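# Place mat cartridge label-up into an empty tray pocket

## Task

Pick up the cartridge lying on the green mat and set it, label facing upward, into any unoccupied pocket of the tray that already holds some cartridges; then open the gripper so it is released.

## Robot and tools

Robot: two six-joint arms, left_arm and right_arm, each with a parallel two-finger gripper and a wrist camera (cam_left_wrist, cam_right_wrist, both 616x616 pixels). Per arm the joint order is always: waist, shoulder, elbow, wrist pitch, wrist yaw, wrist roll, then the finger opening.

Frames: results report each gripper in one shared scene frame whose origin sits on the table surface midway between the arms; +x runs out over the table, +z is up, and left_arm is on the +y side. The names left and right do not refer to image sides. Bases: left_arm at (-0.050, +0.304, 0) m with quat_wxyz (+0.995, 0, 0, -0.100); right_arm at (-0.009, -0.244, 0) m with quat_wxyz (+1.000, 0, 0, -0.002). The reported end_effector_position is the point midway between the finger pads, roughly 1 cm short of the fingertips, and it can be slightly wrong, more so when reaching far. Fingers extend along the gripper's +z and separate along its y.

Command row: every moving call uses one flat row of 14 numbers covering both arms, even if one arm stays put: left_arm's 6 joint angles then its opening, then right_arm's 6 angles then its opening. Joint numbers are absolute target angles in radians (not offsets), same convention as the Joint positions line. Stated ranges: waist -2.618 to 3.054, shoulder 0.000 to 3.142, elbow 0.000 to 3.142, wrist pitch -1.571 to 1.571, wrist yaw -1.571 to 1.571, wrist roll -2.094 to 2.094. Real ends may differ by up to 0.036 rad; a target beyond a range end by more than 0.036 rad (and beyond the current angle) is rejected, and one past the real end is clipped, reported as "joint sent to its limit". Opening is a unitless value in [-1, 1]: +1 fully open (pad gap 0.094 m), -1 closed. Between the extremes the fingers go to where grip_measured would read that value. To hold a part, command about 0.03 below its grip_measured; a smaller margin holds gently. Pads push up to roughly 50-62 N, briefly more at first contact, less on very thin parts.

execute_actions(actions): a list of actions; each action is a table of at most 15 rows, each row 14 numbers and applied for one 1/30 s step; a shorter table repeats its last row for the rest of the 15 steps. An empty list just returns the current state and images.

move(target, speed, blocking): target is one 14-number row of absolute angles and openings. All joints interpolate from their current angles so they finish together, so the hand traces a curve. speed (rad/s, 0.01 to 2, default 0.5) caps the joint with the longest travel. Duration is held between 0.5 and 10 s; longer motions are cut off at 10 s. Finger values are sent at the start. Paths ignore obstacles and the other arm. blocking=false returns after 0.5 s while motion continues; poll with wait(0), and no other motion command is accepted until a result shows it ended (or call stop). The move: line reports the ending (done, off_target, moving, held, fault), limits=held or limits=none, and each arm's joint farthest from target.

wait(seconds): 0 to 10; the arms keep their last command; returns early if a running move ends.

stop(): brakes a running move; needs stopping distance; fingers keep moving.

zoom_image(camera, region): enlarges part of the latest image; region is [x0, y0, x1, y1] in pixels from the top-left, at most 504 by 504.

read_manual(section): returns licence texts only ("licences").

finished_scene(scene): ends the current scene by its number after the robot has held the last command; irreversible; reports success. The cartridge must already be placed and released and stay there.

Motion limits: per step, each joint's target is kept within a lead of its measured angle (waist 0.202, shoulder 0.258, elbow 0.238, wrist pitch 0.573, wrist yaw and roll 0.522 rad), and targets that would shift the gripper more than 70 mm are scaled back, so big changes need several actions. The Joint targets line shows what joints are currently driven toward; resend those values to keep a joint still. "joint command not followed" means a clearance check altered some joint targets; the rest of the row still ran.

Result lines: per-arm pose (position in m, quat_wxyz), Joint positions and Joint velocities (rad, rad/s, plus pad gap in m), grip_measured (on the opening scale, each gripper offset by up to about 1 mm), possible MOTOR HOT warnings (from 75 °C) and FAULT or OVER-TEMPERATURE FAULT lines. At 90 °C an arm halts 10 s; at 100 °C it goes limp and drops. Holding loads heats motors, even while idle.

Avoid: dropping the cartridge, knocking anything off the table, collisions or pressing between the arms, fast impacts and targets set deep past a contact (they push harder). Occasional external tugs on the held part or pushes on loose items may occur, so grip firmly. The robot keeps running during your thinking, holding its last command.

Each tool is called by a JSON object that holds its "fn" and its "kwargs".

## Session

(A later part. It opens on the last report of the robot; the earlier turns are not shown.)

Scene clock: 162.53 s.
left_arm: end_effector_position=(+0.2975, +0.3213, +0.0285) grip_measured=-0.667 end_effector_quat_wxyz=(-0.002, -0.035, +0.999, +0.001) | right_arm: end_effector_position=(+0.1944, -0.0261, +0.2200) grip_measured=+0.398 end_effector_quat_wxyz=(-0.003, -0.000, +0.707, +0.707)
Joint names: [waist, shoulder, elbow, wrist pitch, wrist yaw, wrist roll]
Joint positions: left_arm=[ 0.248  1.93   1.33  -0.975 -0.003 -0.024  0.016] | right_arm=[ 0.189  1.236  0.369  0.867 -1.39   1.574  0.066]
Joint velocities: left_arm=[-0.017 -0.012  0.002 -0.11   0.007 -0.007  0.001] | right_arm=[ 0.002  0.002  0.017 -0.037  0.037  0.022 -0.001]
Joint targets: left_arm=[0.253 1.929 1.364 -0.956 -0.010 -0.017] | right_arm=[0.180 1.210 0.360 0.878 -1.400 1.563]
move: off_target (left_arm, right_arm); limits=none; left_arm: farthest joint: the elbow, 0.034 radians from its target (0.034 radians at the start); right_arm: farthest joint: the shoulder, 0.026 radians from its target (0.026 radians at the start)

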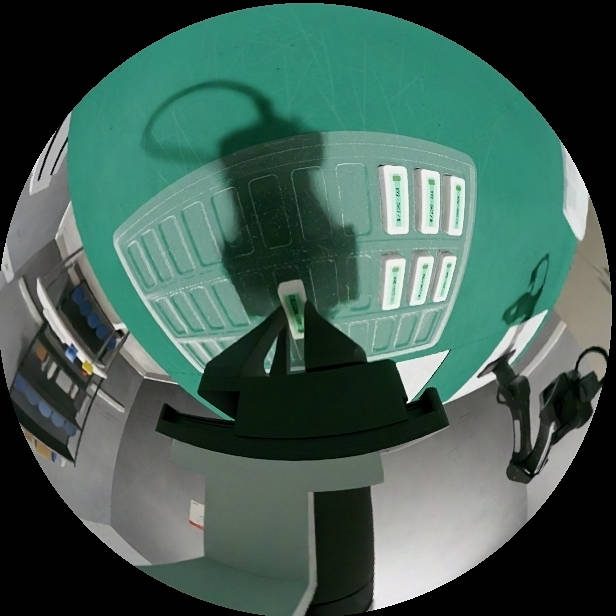

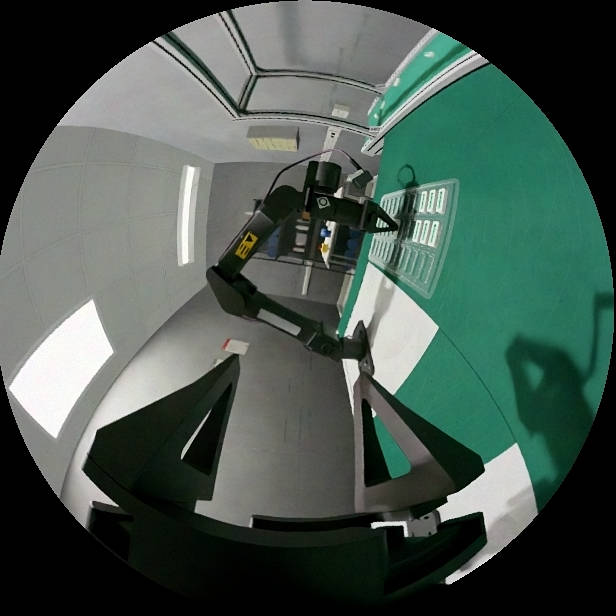

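{"fn": "move", "kwargs": {"target": [0.253,1.953,1.364,-0.946,-0.01,-0.017,-0.7,0.18,1.21,0.36,0.878,-1.4,1.563,0.4], "speed": 0.1}}

{"fn": "zoom_image", "kwargs": {"camera": "cam_left_wrist", "region": [230,240,370,360]}}

{"fn": "zoom_image", "kwargs": {"camera": "cam_right_wrist", "region": [375,200,445,260]}}

Scene clock: 169.07 s.
left_arm: end_effector_position=(+0.2977, +0.3213, +0.0203) grip_measured=-0.667 end_effector_quat_wxyz=(-0.009, -0.035, +0.999, +0.001) | right_arm: end_effector_position=(+0.1944, -0.0261, +0.2200) grip_measured=+0.398 end_effector_quat_wxyz=(-0.003, -0.000, +0.707, +0.707)
Joint names: [waist, shoulder, elbow, wrist pitch, wrist yaw, wrist roll]
Joint positions: left_arm=[ 0.248  1.955  1.33  -0.964 -0.003 -0.023  0.016] | right_arm=[ 0.189  1.236  0.369  0.867 -1.39   1.574  0.066]
Joint velocities: left_arm=[ 0.002  0.022 -0.012  0.095 -0.066 -0.007 -0.   ] | right_arm=[-0.022 -0.017 -0.002  0.007 -0.007 -0.022 -0.002]
Joint targets: left_arm=[0.253 1.953 1.364 -0.946 -0.010 -0.017] | right_arm=[0.180 1.210 0.360 0.878 -1.400 1.563]
move: off_target (left_arm, right_arm); limits=none; left_arm: farthest joint: the elbow, 0.034 radians from its target (0.034 radians at the start); right_arm: farthest joint: the shoulder, 0.026 radians from its target (0.026 radians at the start)

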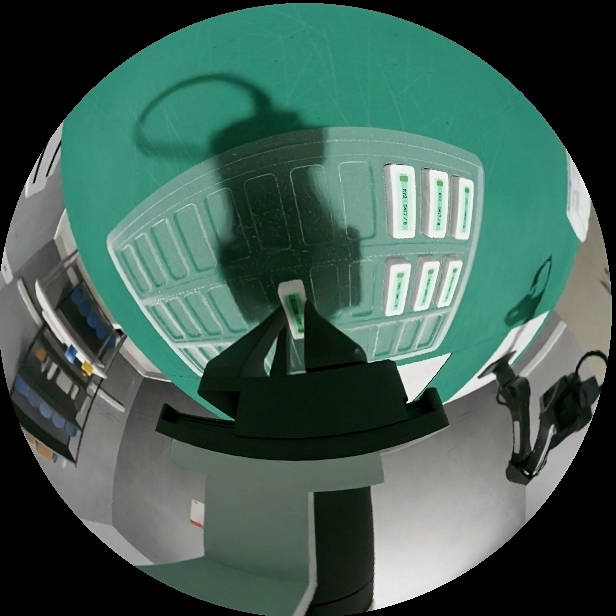

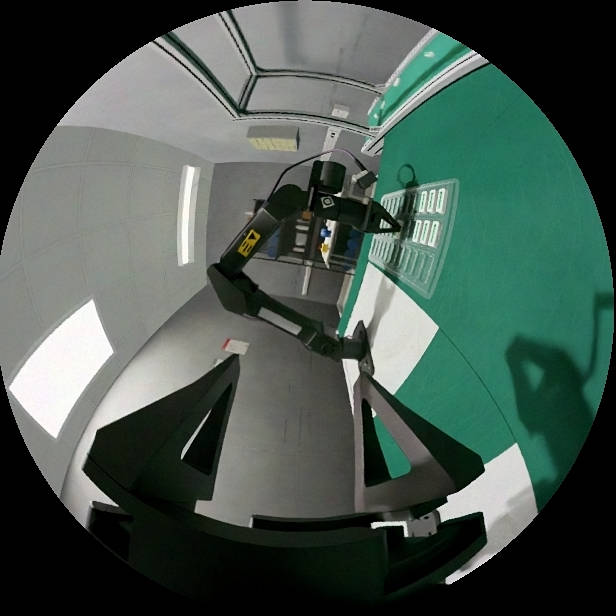

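Region (230, 240, 370, 360) of cam_left_wrist's 616x616 image, scaled by 3.600, with more detail than that image has; it fills the top 432 rows of this view, and the rest is white.

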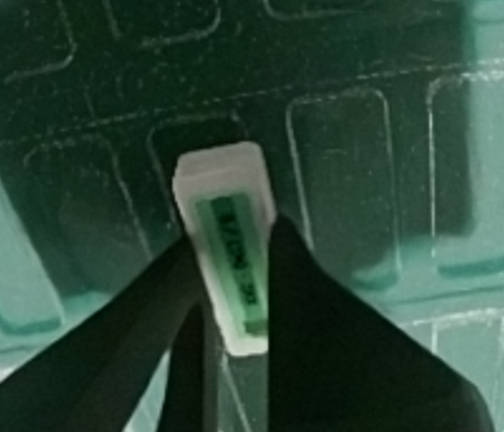

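Region (375, 200, 445, 260) of cam_right_wrist's 616x616 image, scaled by 7.200, with more detail than that image has; it fills the top 432 rows of this view, and the rest is white.

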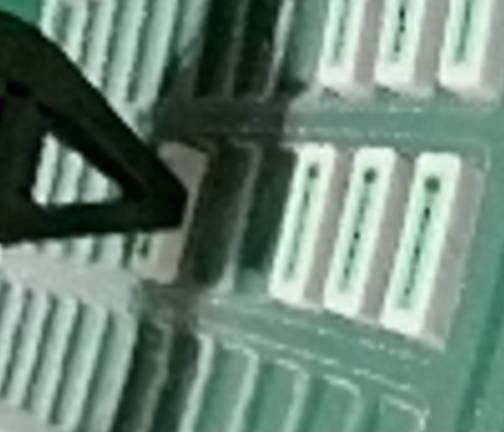

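{"fn": "execute_actions", "kwargs": {"actions": [[[0.257,1.953,1.364,-0.94,-0.01,-0.017,-0.7,0.18,1.21,0.36,0.878,-1.4,1.563,0.4],[0.262,1.953,1.364,-0.93,-0.01,-0.017,-0.7,0.18,1.21,0.36,0.878,-1.4,1.563,0.4]]]}}

{"fn": "zoom_image", "kwargs": {"camera": "cam_left_wrist", "region": [230,240,370,360]}}

{"fn": "zoom_image", "kwargs": {"camera": "cam_right_wrist", "region": [375,200,445,260]}}

Scene clock: 176.07 s.
left_arm: end_effector_position=(+0.3015, +0.3245, +0.0203) grip_measured=-0.667 end_effector_quat_wxyz=(-0.002, -0.039, +0.999, +0.002) | right_arm: end_effector_position=(+0.1944, -0.0261, +0.2200) grip_measured=+0.398 end_effector_quat_wxyz=(-0.003, -0.000, +0.707, +0.707)
Joint names: [waist, shoulder, elbow, wrist pitch, wrist yaw, wrist roll]
Joint positions: left_arm=[ 0.256  1.955  1.33  -0.949 -0.003 -0.023  0.016] | right_arm=[ 0.189  1.236  0.369  0.867 -1.39   1.574  0.066]
Joint velocities: left_arm=[-0.002  0.027  0.012 -0.007  0.022 -0.007  0.   ] | right_arm=[ 0.007 -0.002 -0.027 -0.007 -0.037  0.081  0.   ]
Joint targets: left_arm=[0.262 1.953 1.364 -0.930 -0.010 -0.017] | right_arm=[0.180 1.210 0.360 0.878 -1.400 1.563]

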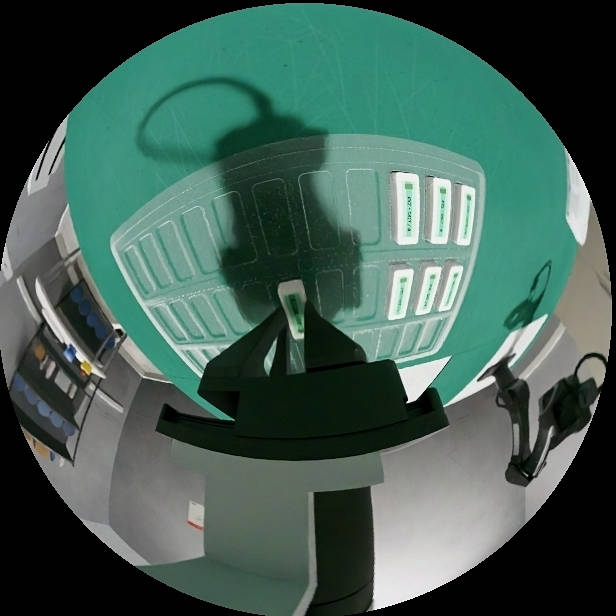

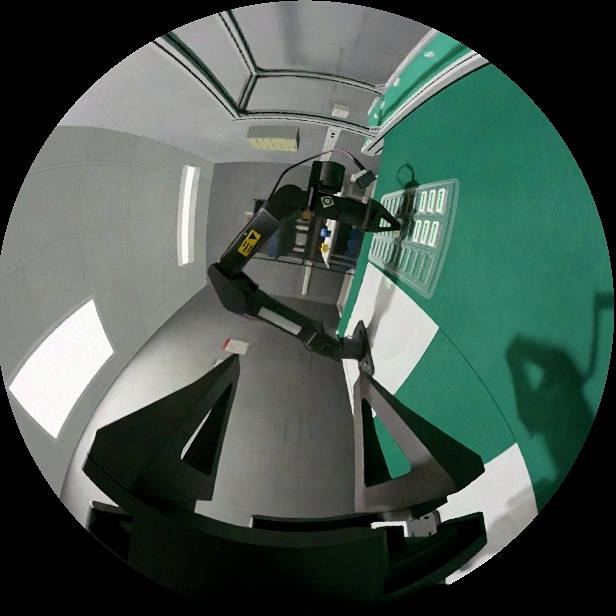

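Region (230, 240, 370, 360) of cam_left_wrist's 616x616 image, scaled by 3.600, with more detail than that image has; it fills the top 432 rows of this view, and the rest is white.

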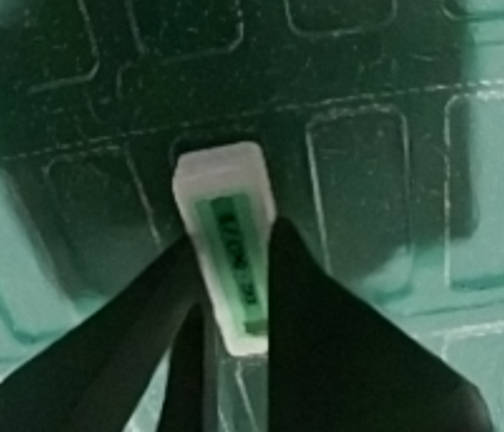

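Region (375, 200, 445, 260) of cam_right_wrist's 616x616 image, scaled by 7.200, with more detail than that image has; it fills the top 432 rows of this view, and the rest is white.

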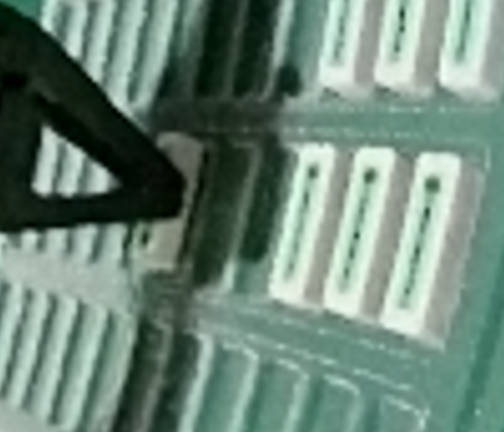

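Looks aligned. Lower about 5 mm.

{"fn": "move", "kwargs": {"target": [0.262,1.969,1.364,-0.926,-0.01,-0.017,-0.7,0.18,1.21,0.36,0.878,-1.4,1.563,0.4], "speed": 0.08}}

{"fn": "zoom_image", "kwargs": {"camera": "cam_left_wrist", "region": [230,240,370,360]}}

{"fn": "zoom_image", "kwargs": {"camera": "cam_right_wrist", "region": [375,200,445,260]}}

Scene clock: 179.40 s.
left_arm: end_effector_position=(+0.3008, +0.3249, +0.0151) grip_measured=-0.667 end_effector_quat_wxyz=(-0.007, -0.039, +0.999, +0.003) | right_arm: end_effector_position=(+0.1944, -0.0261, +0.2200) grip_measured=+0.398 end_effector_quat_wxyz=(-0.003, -0.000, +0.707, +0.707)
Joint names: [waist, shoulder, elbow, wrist pitch, wrist yaw, wrist roll]
Joint positions: left_arm=[ 0.256  1.97   1.33  -0.945 -0.006 -0.023  0.016] | right_arm=[ 0.189  1.236  0.369  0.867 -1.39   1.574  0.066]
Joint velocities: left_arm=[-0.012 -0.007  0.002  0.022 -0.022 -0.037  0.   ] | right_arm=[-0.012  0.002  0.017  0.007  0.11   0.037 -0.002]
Joint targets: left_arm=[0.262 1.969 1.364 -0.926 -0.010 -0.017] | right_arm=[0.180 1.210 0.360 0.878 -1.400 1.563]
move: off_target (left_arm, right_arm); limits=none; left_arm: farthest joint: the elbow, 0.034 radians from its target (0.034 radians at the start); right_arm: farthest joint: the shoulder, 0.026 radians from its target (0.026 radians at the start)

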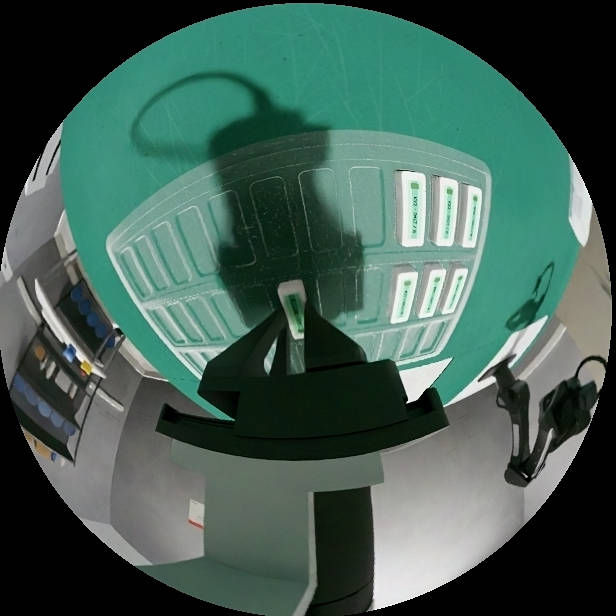

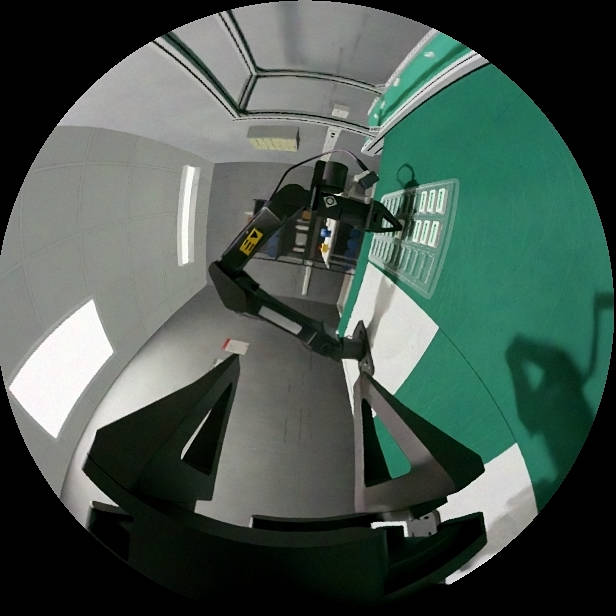

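Region (230, 240, 370, 360) of cam_left_wrist's 616x616 image, scaled by 3.600, with more detail than that image has; it fills the top 432 rows of this view, and the rest is white.

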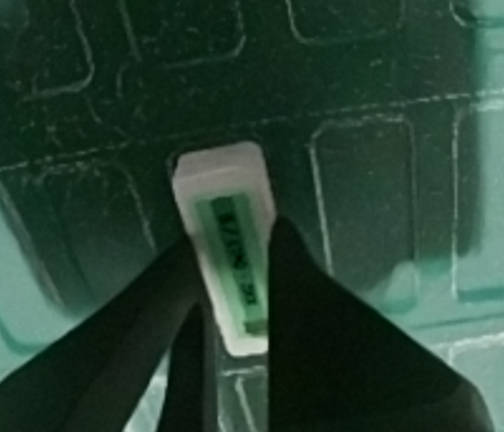

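Region (375, 200, 445, 260) of cam_right_wrist's 616x616 image, scaled by 7.200, with more detail than that image has; it fills the top 432 rows of this view, and the rest is white.

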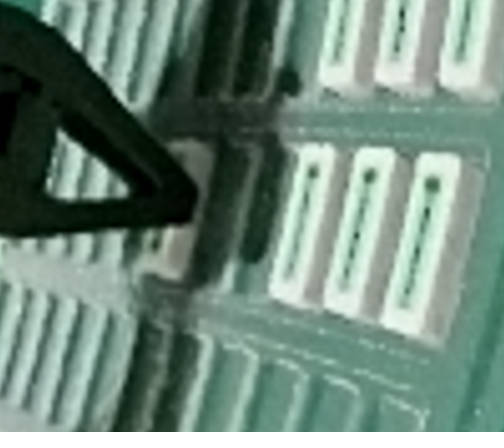

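{"fn": "move", "kwargs": {"target": [0.262,1.981,1.364,-0.92,-0.01,-0.017,-0.7,0.18,1.21,0.36,0.878,-1.4,1.563,0.4], "speed": 0.08}}

{"fn": "zoom_image", "kwargs": {"camera": "cam_left_wrist", "region": [230,240,370,360]}}

Scene clock: 183.73 s.
left_arm: end_effector_position=(+0.3021, +0.3251, +0.0144) grip_measured=-0.667 end_effector_quat_wxyz=(-0.006, -0.039, +0.999, +0.003) | right_arm: end_effector_position=(+0.1944, -0.0261, +0.2200) grip_measured=+0.398 end_effector_quat_wxyz=(-0.003, -0.000, +0.707, +0.707)
Joint names: [waist, shoulder, elbow, wrist pitch, wrist yaw, wrist roll]
Joint positions: left_arm=[ 0.256  1.973  1.331 -0.941 -0.006 -0.023  0.016] | right_arm=[ 0.189  1.236  0.369  0.867 -1.39   1.574  0.066]
Joint velocities: left_arm=[-0.007 -0.002 -0.012 -0.051 -0.007  0.007 -0.001] | right_arm=[ 0.007  0.017 -0.022 -0.081  0.022 -0.007  0.001]
Joint targets: left_arm=[0.262 1.981 1.364 -0.920 -0.010 -0.017] | right_arm=[0.180 1.210 0.360 0.878 -1.400 1.563]
move: off_target (left_arm, right_arm); limits=none; left_arm: farthest joint: the elbow, 0.033 radians from its target (0.034 radians at the start); right_arm: farthest joint: the shoulder, 0.026 radians from its target (0.026 radians at the start)

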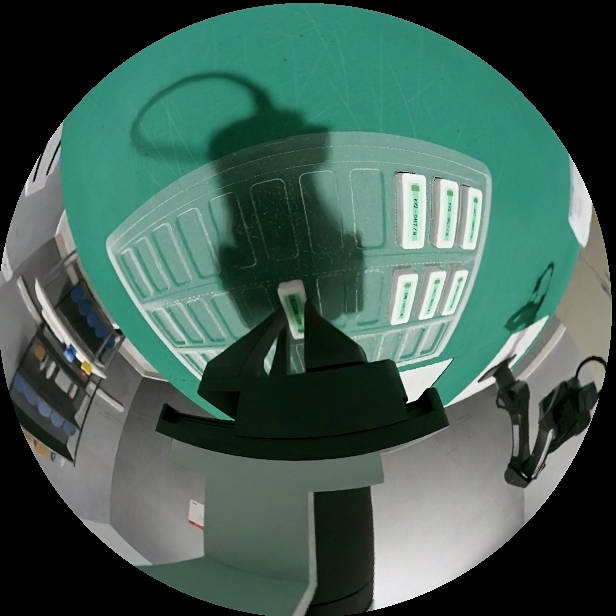

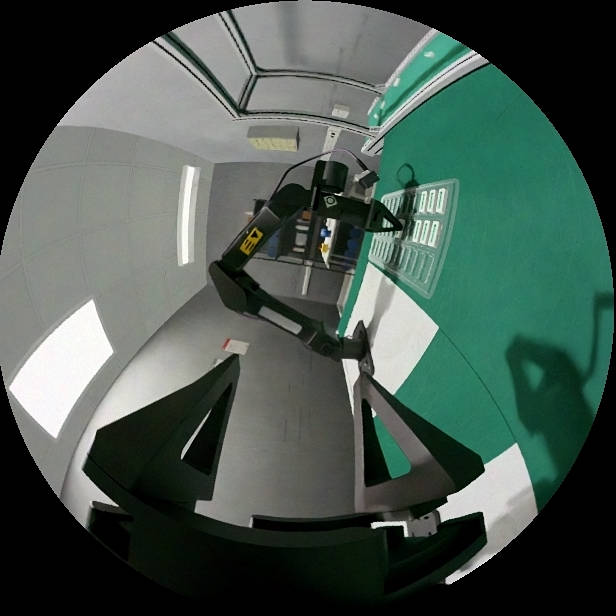

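Region (230, 240, 370, 360) of cam_left_wrist's 616x616 image, scaled by 3.600, with more detail than that image has; it fills the top 432 rows of this view, and the rest is white.

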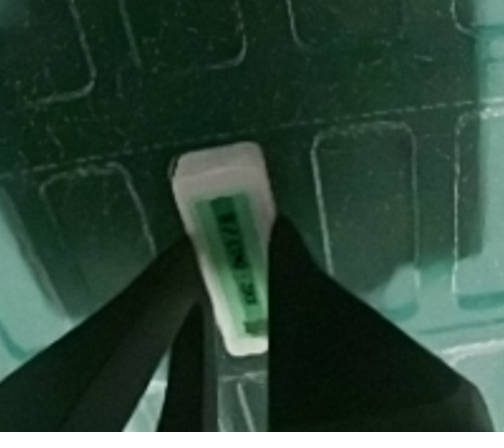

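Bottomed out. Release and lift.

{"fn": "execute_actions", "kwargs": {"actions": [[[0.262,1.965,1.364,-0.93,-0.01,-0.017,-0.66,0.18,1.21,0.36,0.878,-1.4,1.563,0.4],[0.262,1.965,1.364,-0.93,-0.01,-0.017,-0.62,0.18,1.21,0.36,0.878,-1.4,1.563,0.4],[0.262,1.965,1.364,-0.93,-0.01,-0.017,-0.56,0.18,1.21,0.36,0.878,-1.4,1.563,0.4],[0.262,1.965,1.364,-0.93,-0.01,-0.017,-0.5,0.18,1.21,0.36,0.878,-1.4,1.563,0.4],[0.262,1.955,1.364,-0.93,-0.01,-0.017,-0.5,0.18,1.21,0.36,0.878,-1.4,1.563,0.4],[0.262,1.94,1.364,-0.94,-0.01,-0.017,-0.5,0.18,1.21,0.36,0.878,-1.4,1.563,0.4],[0.262,1.925,1.364,-0.955,-0.01,-0.017,-0.5,0.18,1.21,0.36,0.878,-1.4,1.563,0.4],[0.262,1.91,1.364,-0.97,-0.01,-0.017,-0.5,0.18,1.21,0.36,0.878,-1.4,1.563,0.4],[0.262,1.89,1.364,-0.99,-0.01,-0.017,-0.5,0.18,1.21,0.36,0.878,-1.4,1.563,0.4],[0.262,1.87,1.364,-1.01,-0.01,-0.017,-0.5,0.18,1.21,0.36,0.878,-1.4,1.563,0.4],[0.262,1.85,1.364,-1.04,-0.01,-0.017,-0.5,0.18,1.21,0.36,0.878,-1.4,1.563,0.4],[0.262,1.83,1.364,-1.07,-0.01,-0.017,-0.5,0.18,1.21,0.36,0.878,-1.4,1.563,0.4],[0.262,1.81,1.364,-1.1,-0.01,-0.017,-0.5,0.18,1.21,0.36,0.878,-1.4,1.563,0.4],[0.262,1.795,1.364,-1.13,-0.01,-0.017,-0.5,0.18,1.21,0.36,0.878,-1.4,1.563,0.4],[0.262,1.785,1.364,-1.15,-0.01,-0.017,-0.5,0.18,1.21,0.36,0.878,-1.4,1.563,0.4]]]}}

{"fn": "wait", "kwargs": {"seconds": 0.5}}

{"fn": "zoom_image", "kwargs": {"camera": "cam_left_wrist", "region": [220,180,440,330]}}

{"fn": "zoom_image", "kwargs": {"camera": "cam_right_wrist", "region": [375,200,445,260]}}

Scene clock: 191.83 s.
left_arm: end_effector_position=(+0.2848, +0.3249, +0.0557) grip_measured=-0.503 end_effector_quat_wxyz=(+0.001, -0.039, +0.999, +0.005) | right_arm: end_effector_position=(+0.1944, -0.0261, +0.2200) grip_measured=+0.398 end_effector_quat_wxyz=(-0.003, -0.000, +0.707, +0.707)
Joint names: [waist, shoulder, elbow, wrist pitch, wrist yaw, wrist roll]
Joint positions: left_arm=[ 0.257  1.846  1.331 -1.053 -0.009 -0.023  0.023] | right_arm=[ 0.189  1.236  0.369  0.867 -1.39   1.574  0.066]
Joint velocities: left_arm=[ 0.012 -0.672  0.017 -0.579 -0.022  0.037 -0.   ] | right_arm=[ 0.002 -0.002  0.002  0.007 -0.066  0.022 -0.   ]
Joint targets: left_arm=[0.262 1.785 1.364 -1.150 -0.010 -0.017] | right_arm=[0.180 1.210 0.360 0.878 -1.400 1.563]

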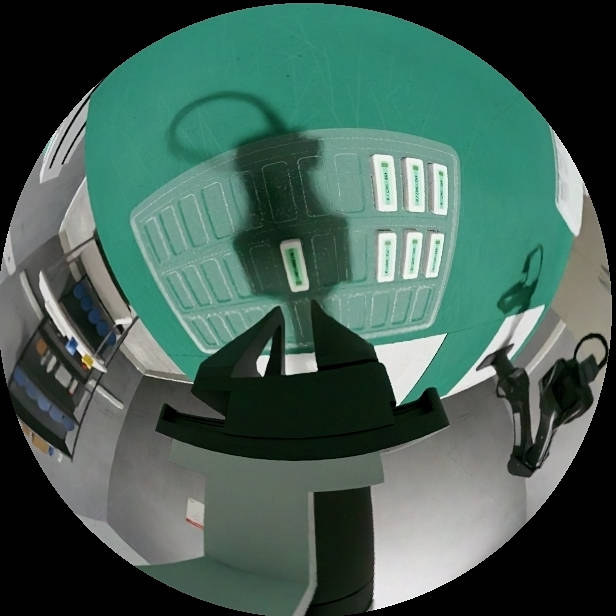

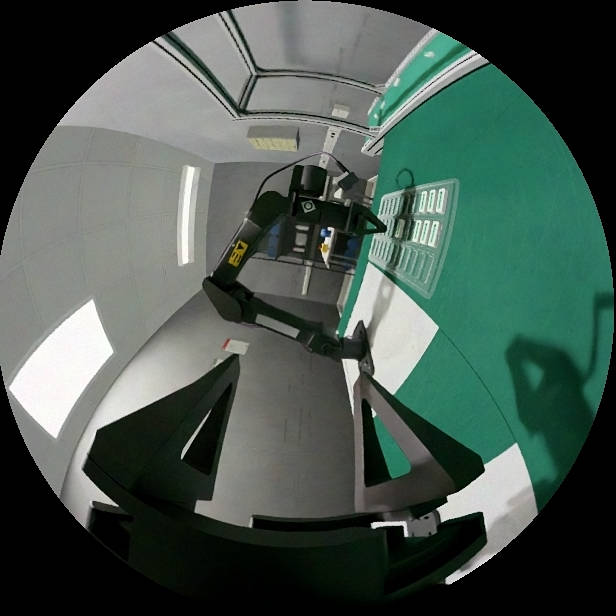

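Scene clock: 192.33 s.
left_arm: end_effector_position=(+0.2644, +0.3238, +0.0708) grip_measured=-0.503 end_effector_quat_wxyz=(-0.021, -0.039, +0.999, +0.004) | right_arm: end_effector_position=(+0.1944, -0.0261, +0.2200) grip_measured=+0.398 end_effector_quat_wxyz=(-0.003, -0.000, +0.707, +0.707)
Joint names: [waist, shoulder, elbow, wrist pitch, wrist yaw, wrist roll]
Joint positions: left_arm=[ 0.257  1.799  1.331 -1.146 -0.009 -0.023  0.023] | right_arm=[ 0.189  1.236  0.369  0.867 -1.39   1.574  0.066]
Joint velocities: left_arm=[ 0.002  0.007 -0.002  0.037 -0.037 -0.007  0.   ] | right_arm=[ 0.012 -0.012 -0.007 -0.11   0.066 -0.007 -0.001]
Joint targets: left_arm=[0.262 1.785 1.364 -1.150 -0.010 -0.017] | right_arm=[0.180 1.210 0.360 0.878 -1.400 1.563]
wait: 0.50 s; no rest

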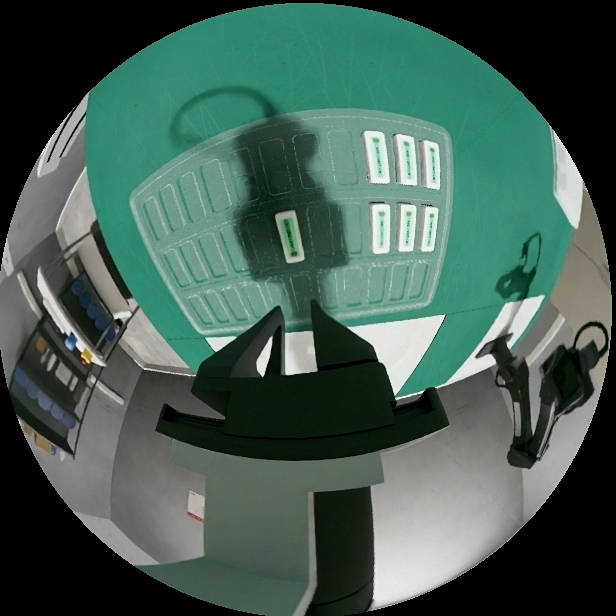

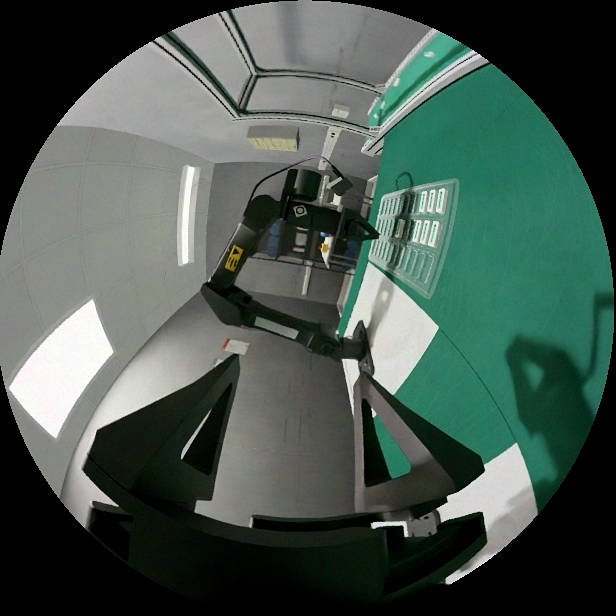

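Region (220, 180, 440, 330) of cam_left_wrist's 616x616 image, scaled by 2.291, with more detail than that image has; it fills the top 344 rows of this view, and the rest is white.

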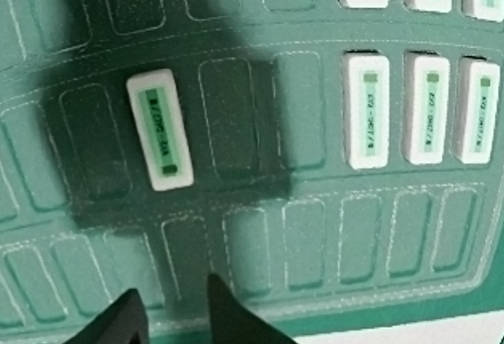

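Region (375, 200, 445, 260) of cam_right_wrist's 616x616 image, scaled by 7.200, with more detail than that image has; it fills the top 432 rows of this view, and the rest is white.

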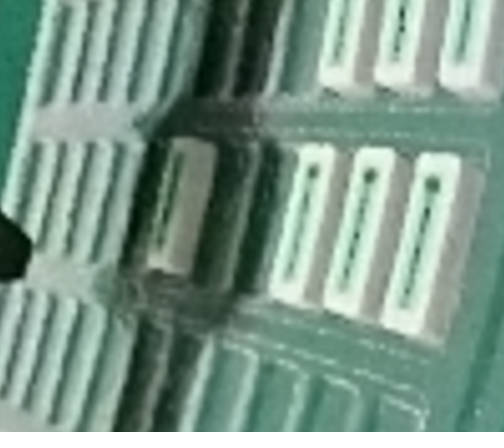

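{"fn": "zoom_image", "kwargs": {"camera": "cam_left_wrist", "region": [250,195,340,275]}}

Region (250, 195, 340, 275) of cam_left_wrist's 616x616 image, scaled by 5.600, with more detail than that image has.

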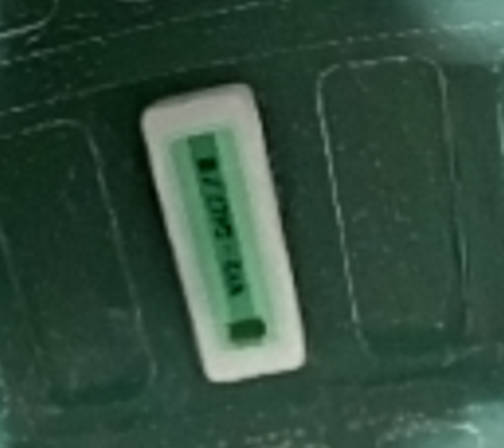

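{"fn": "finished_scene", "kwargs": {"scene": 1}}

The scene is finished: the task was done.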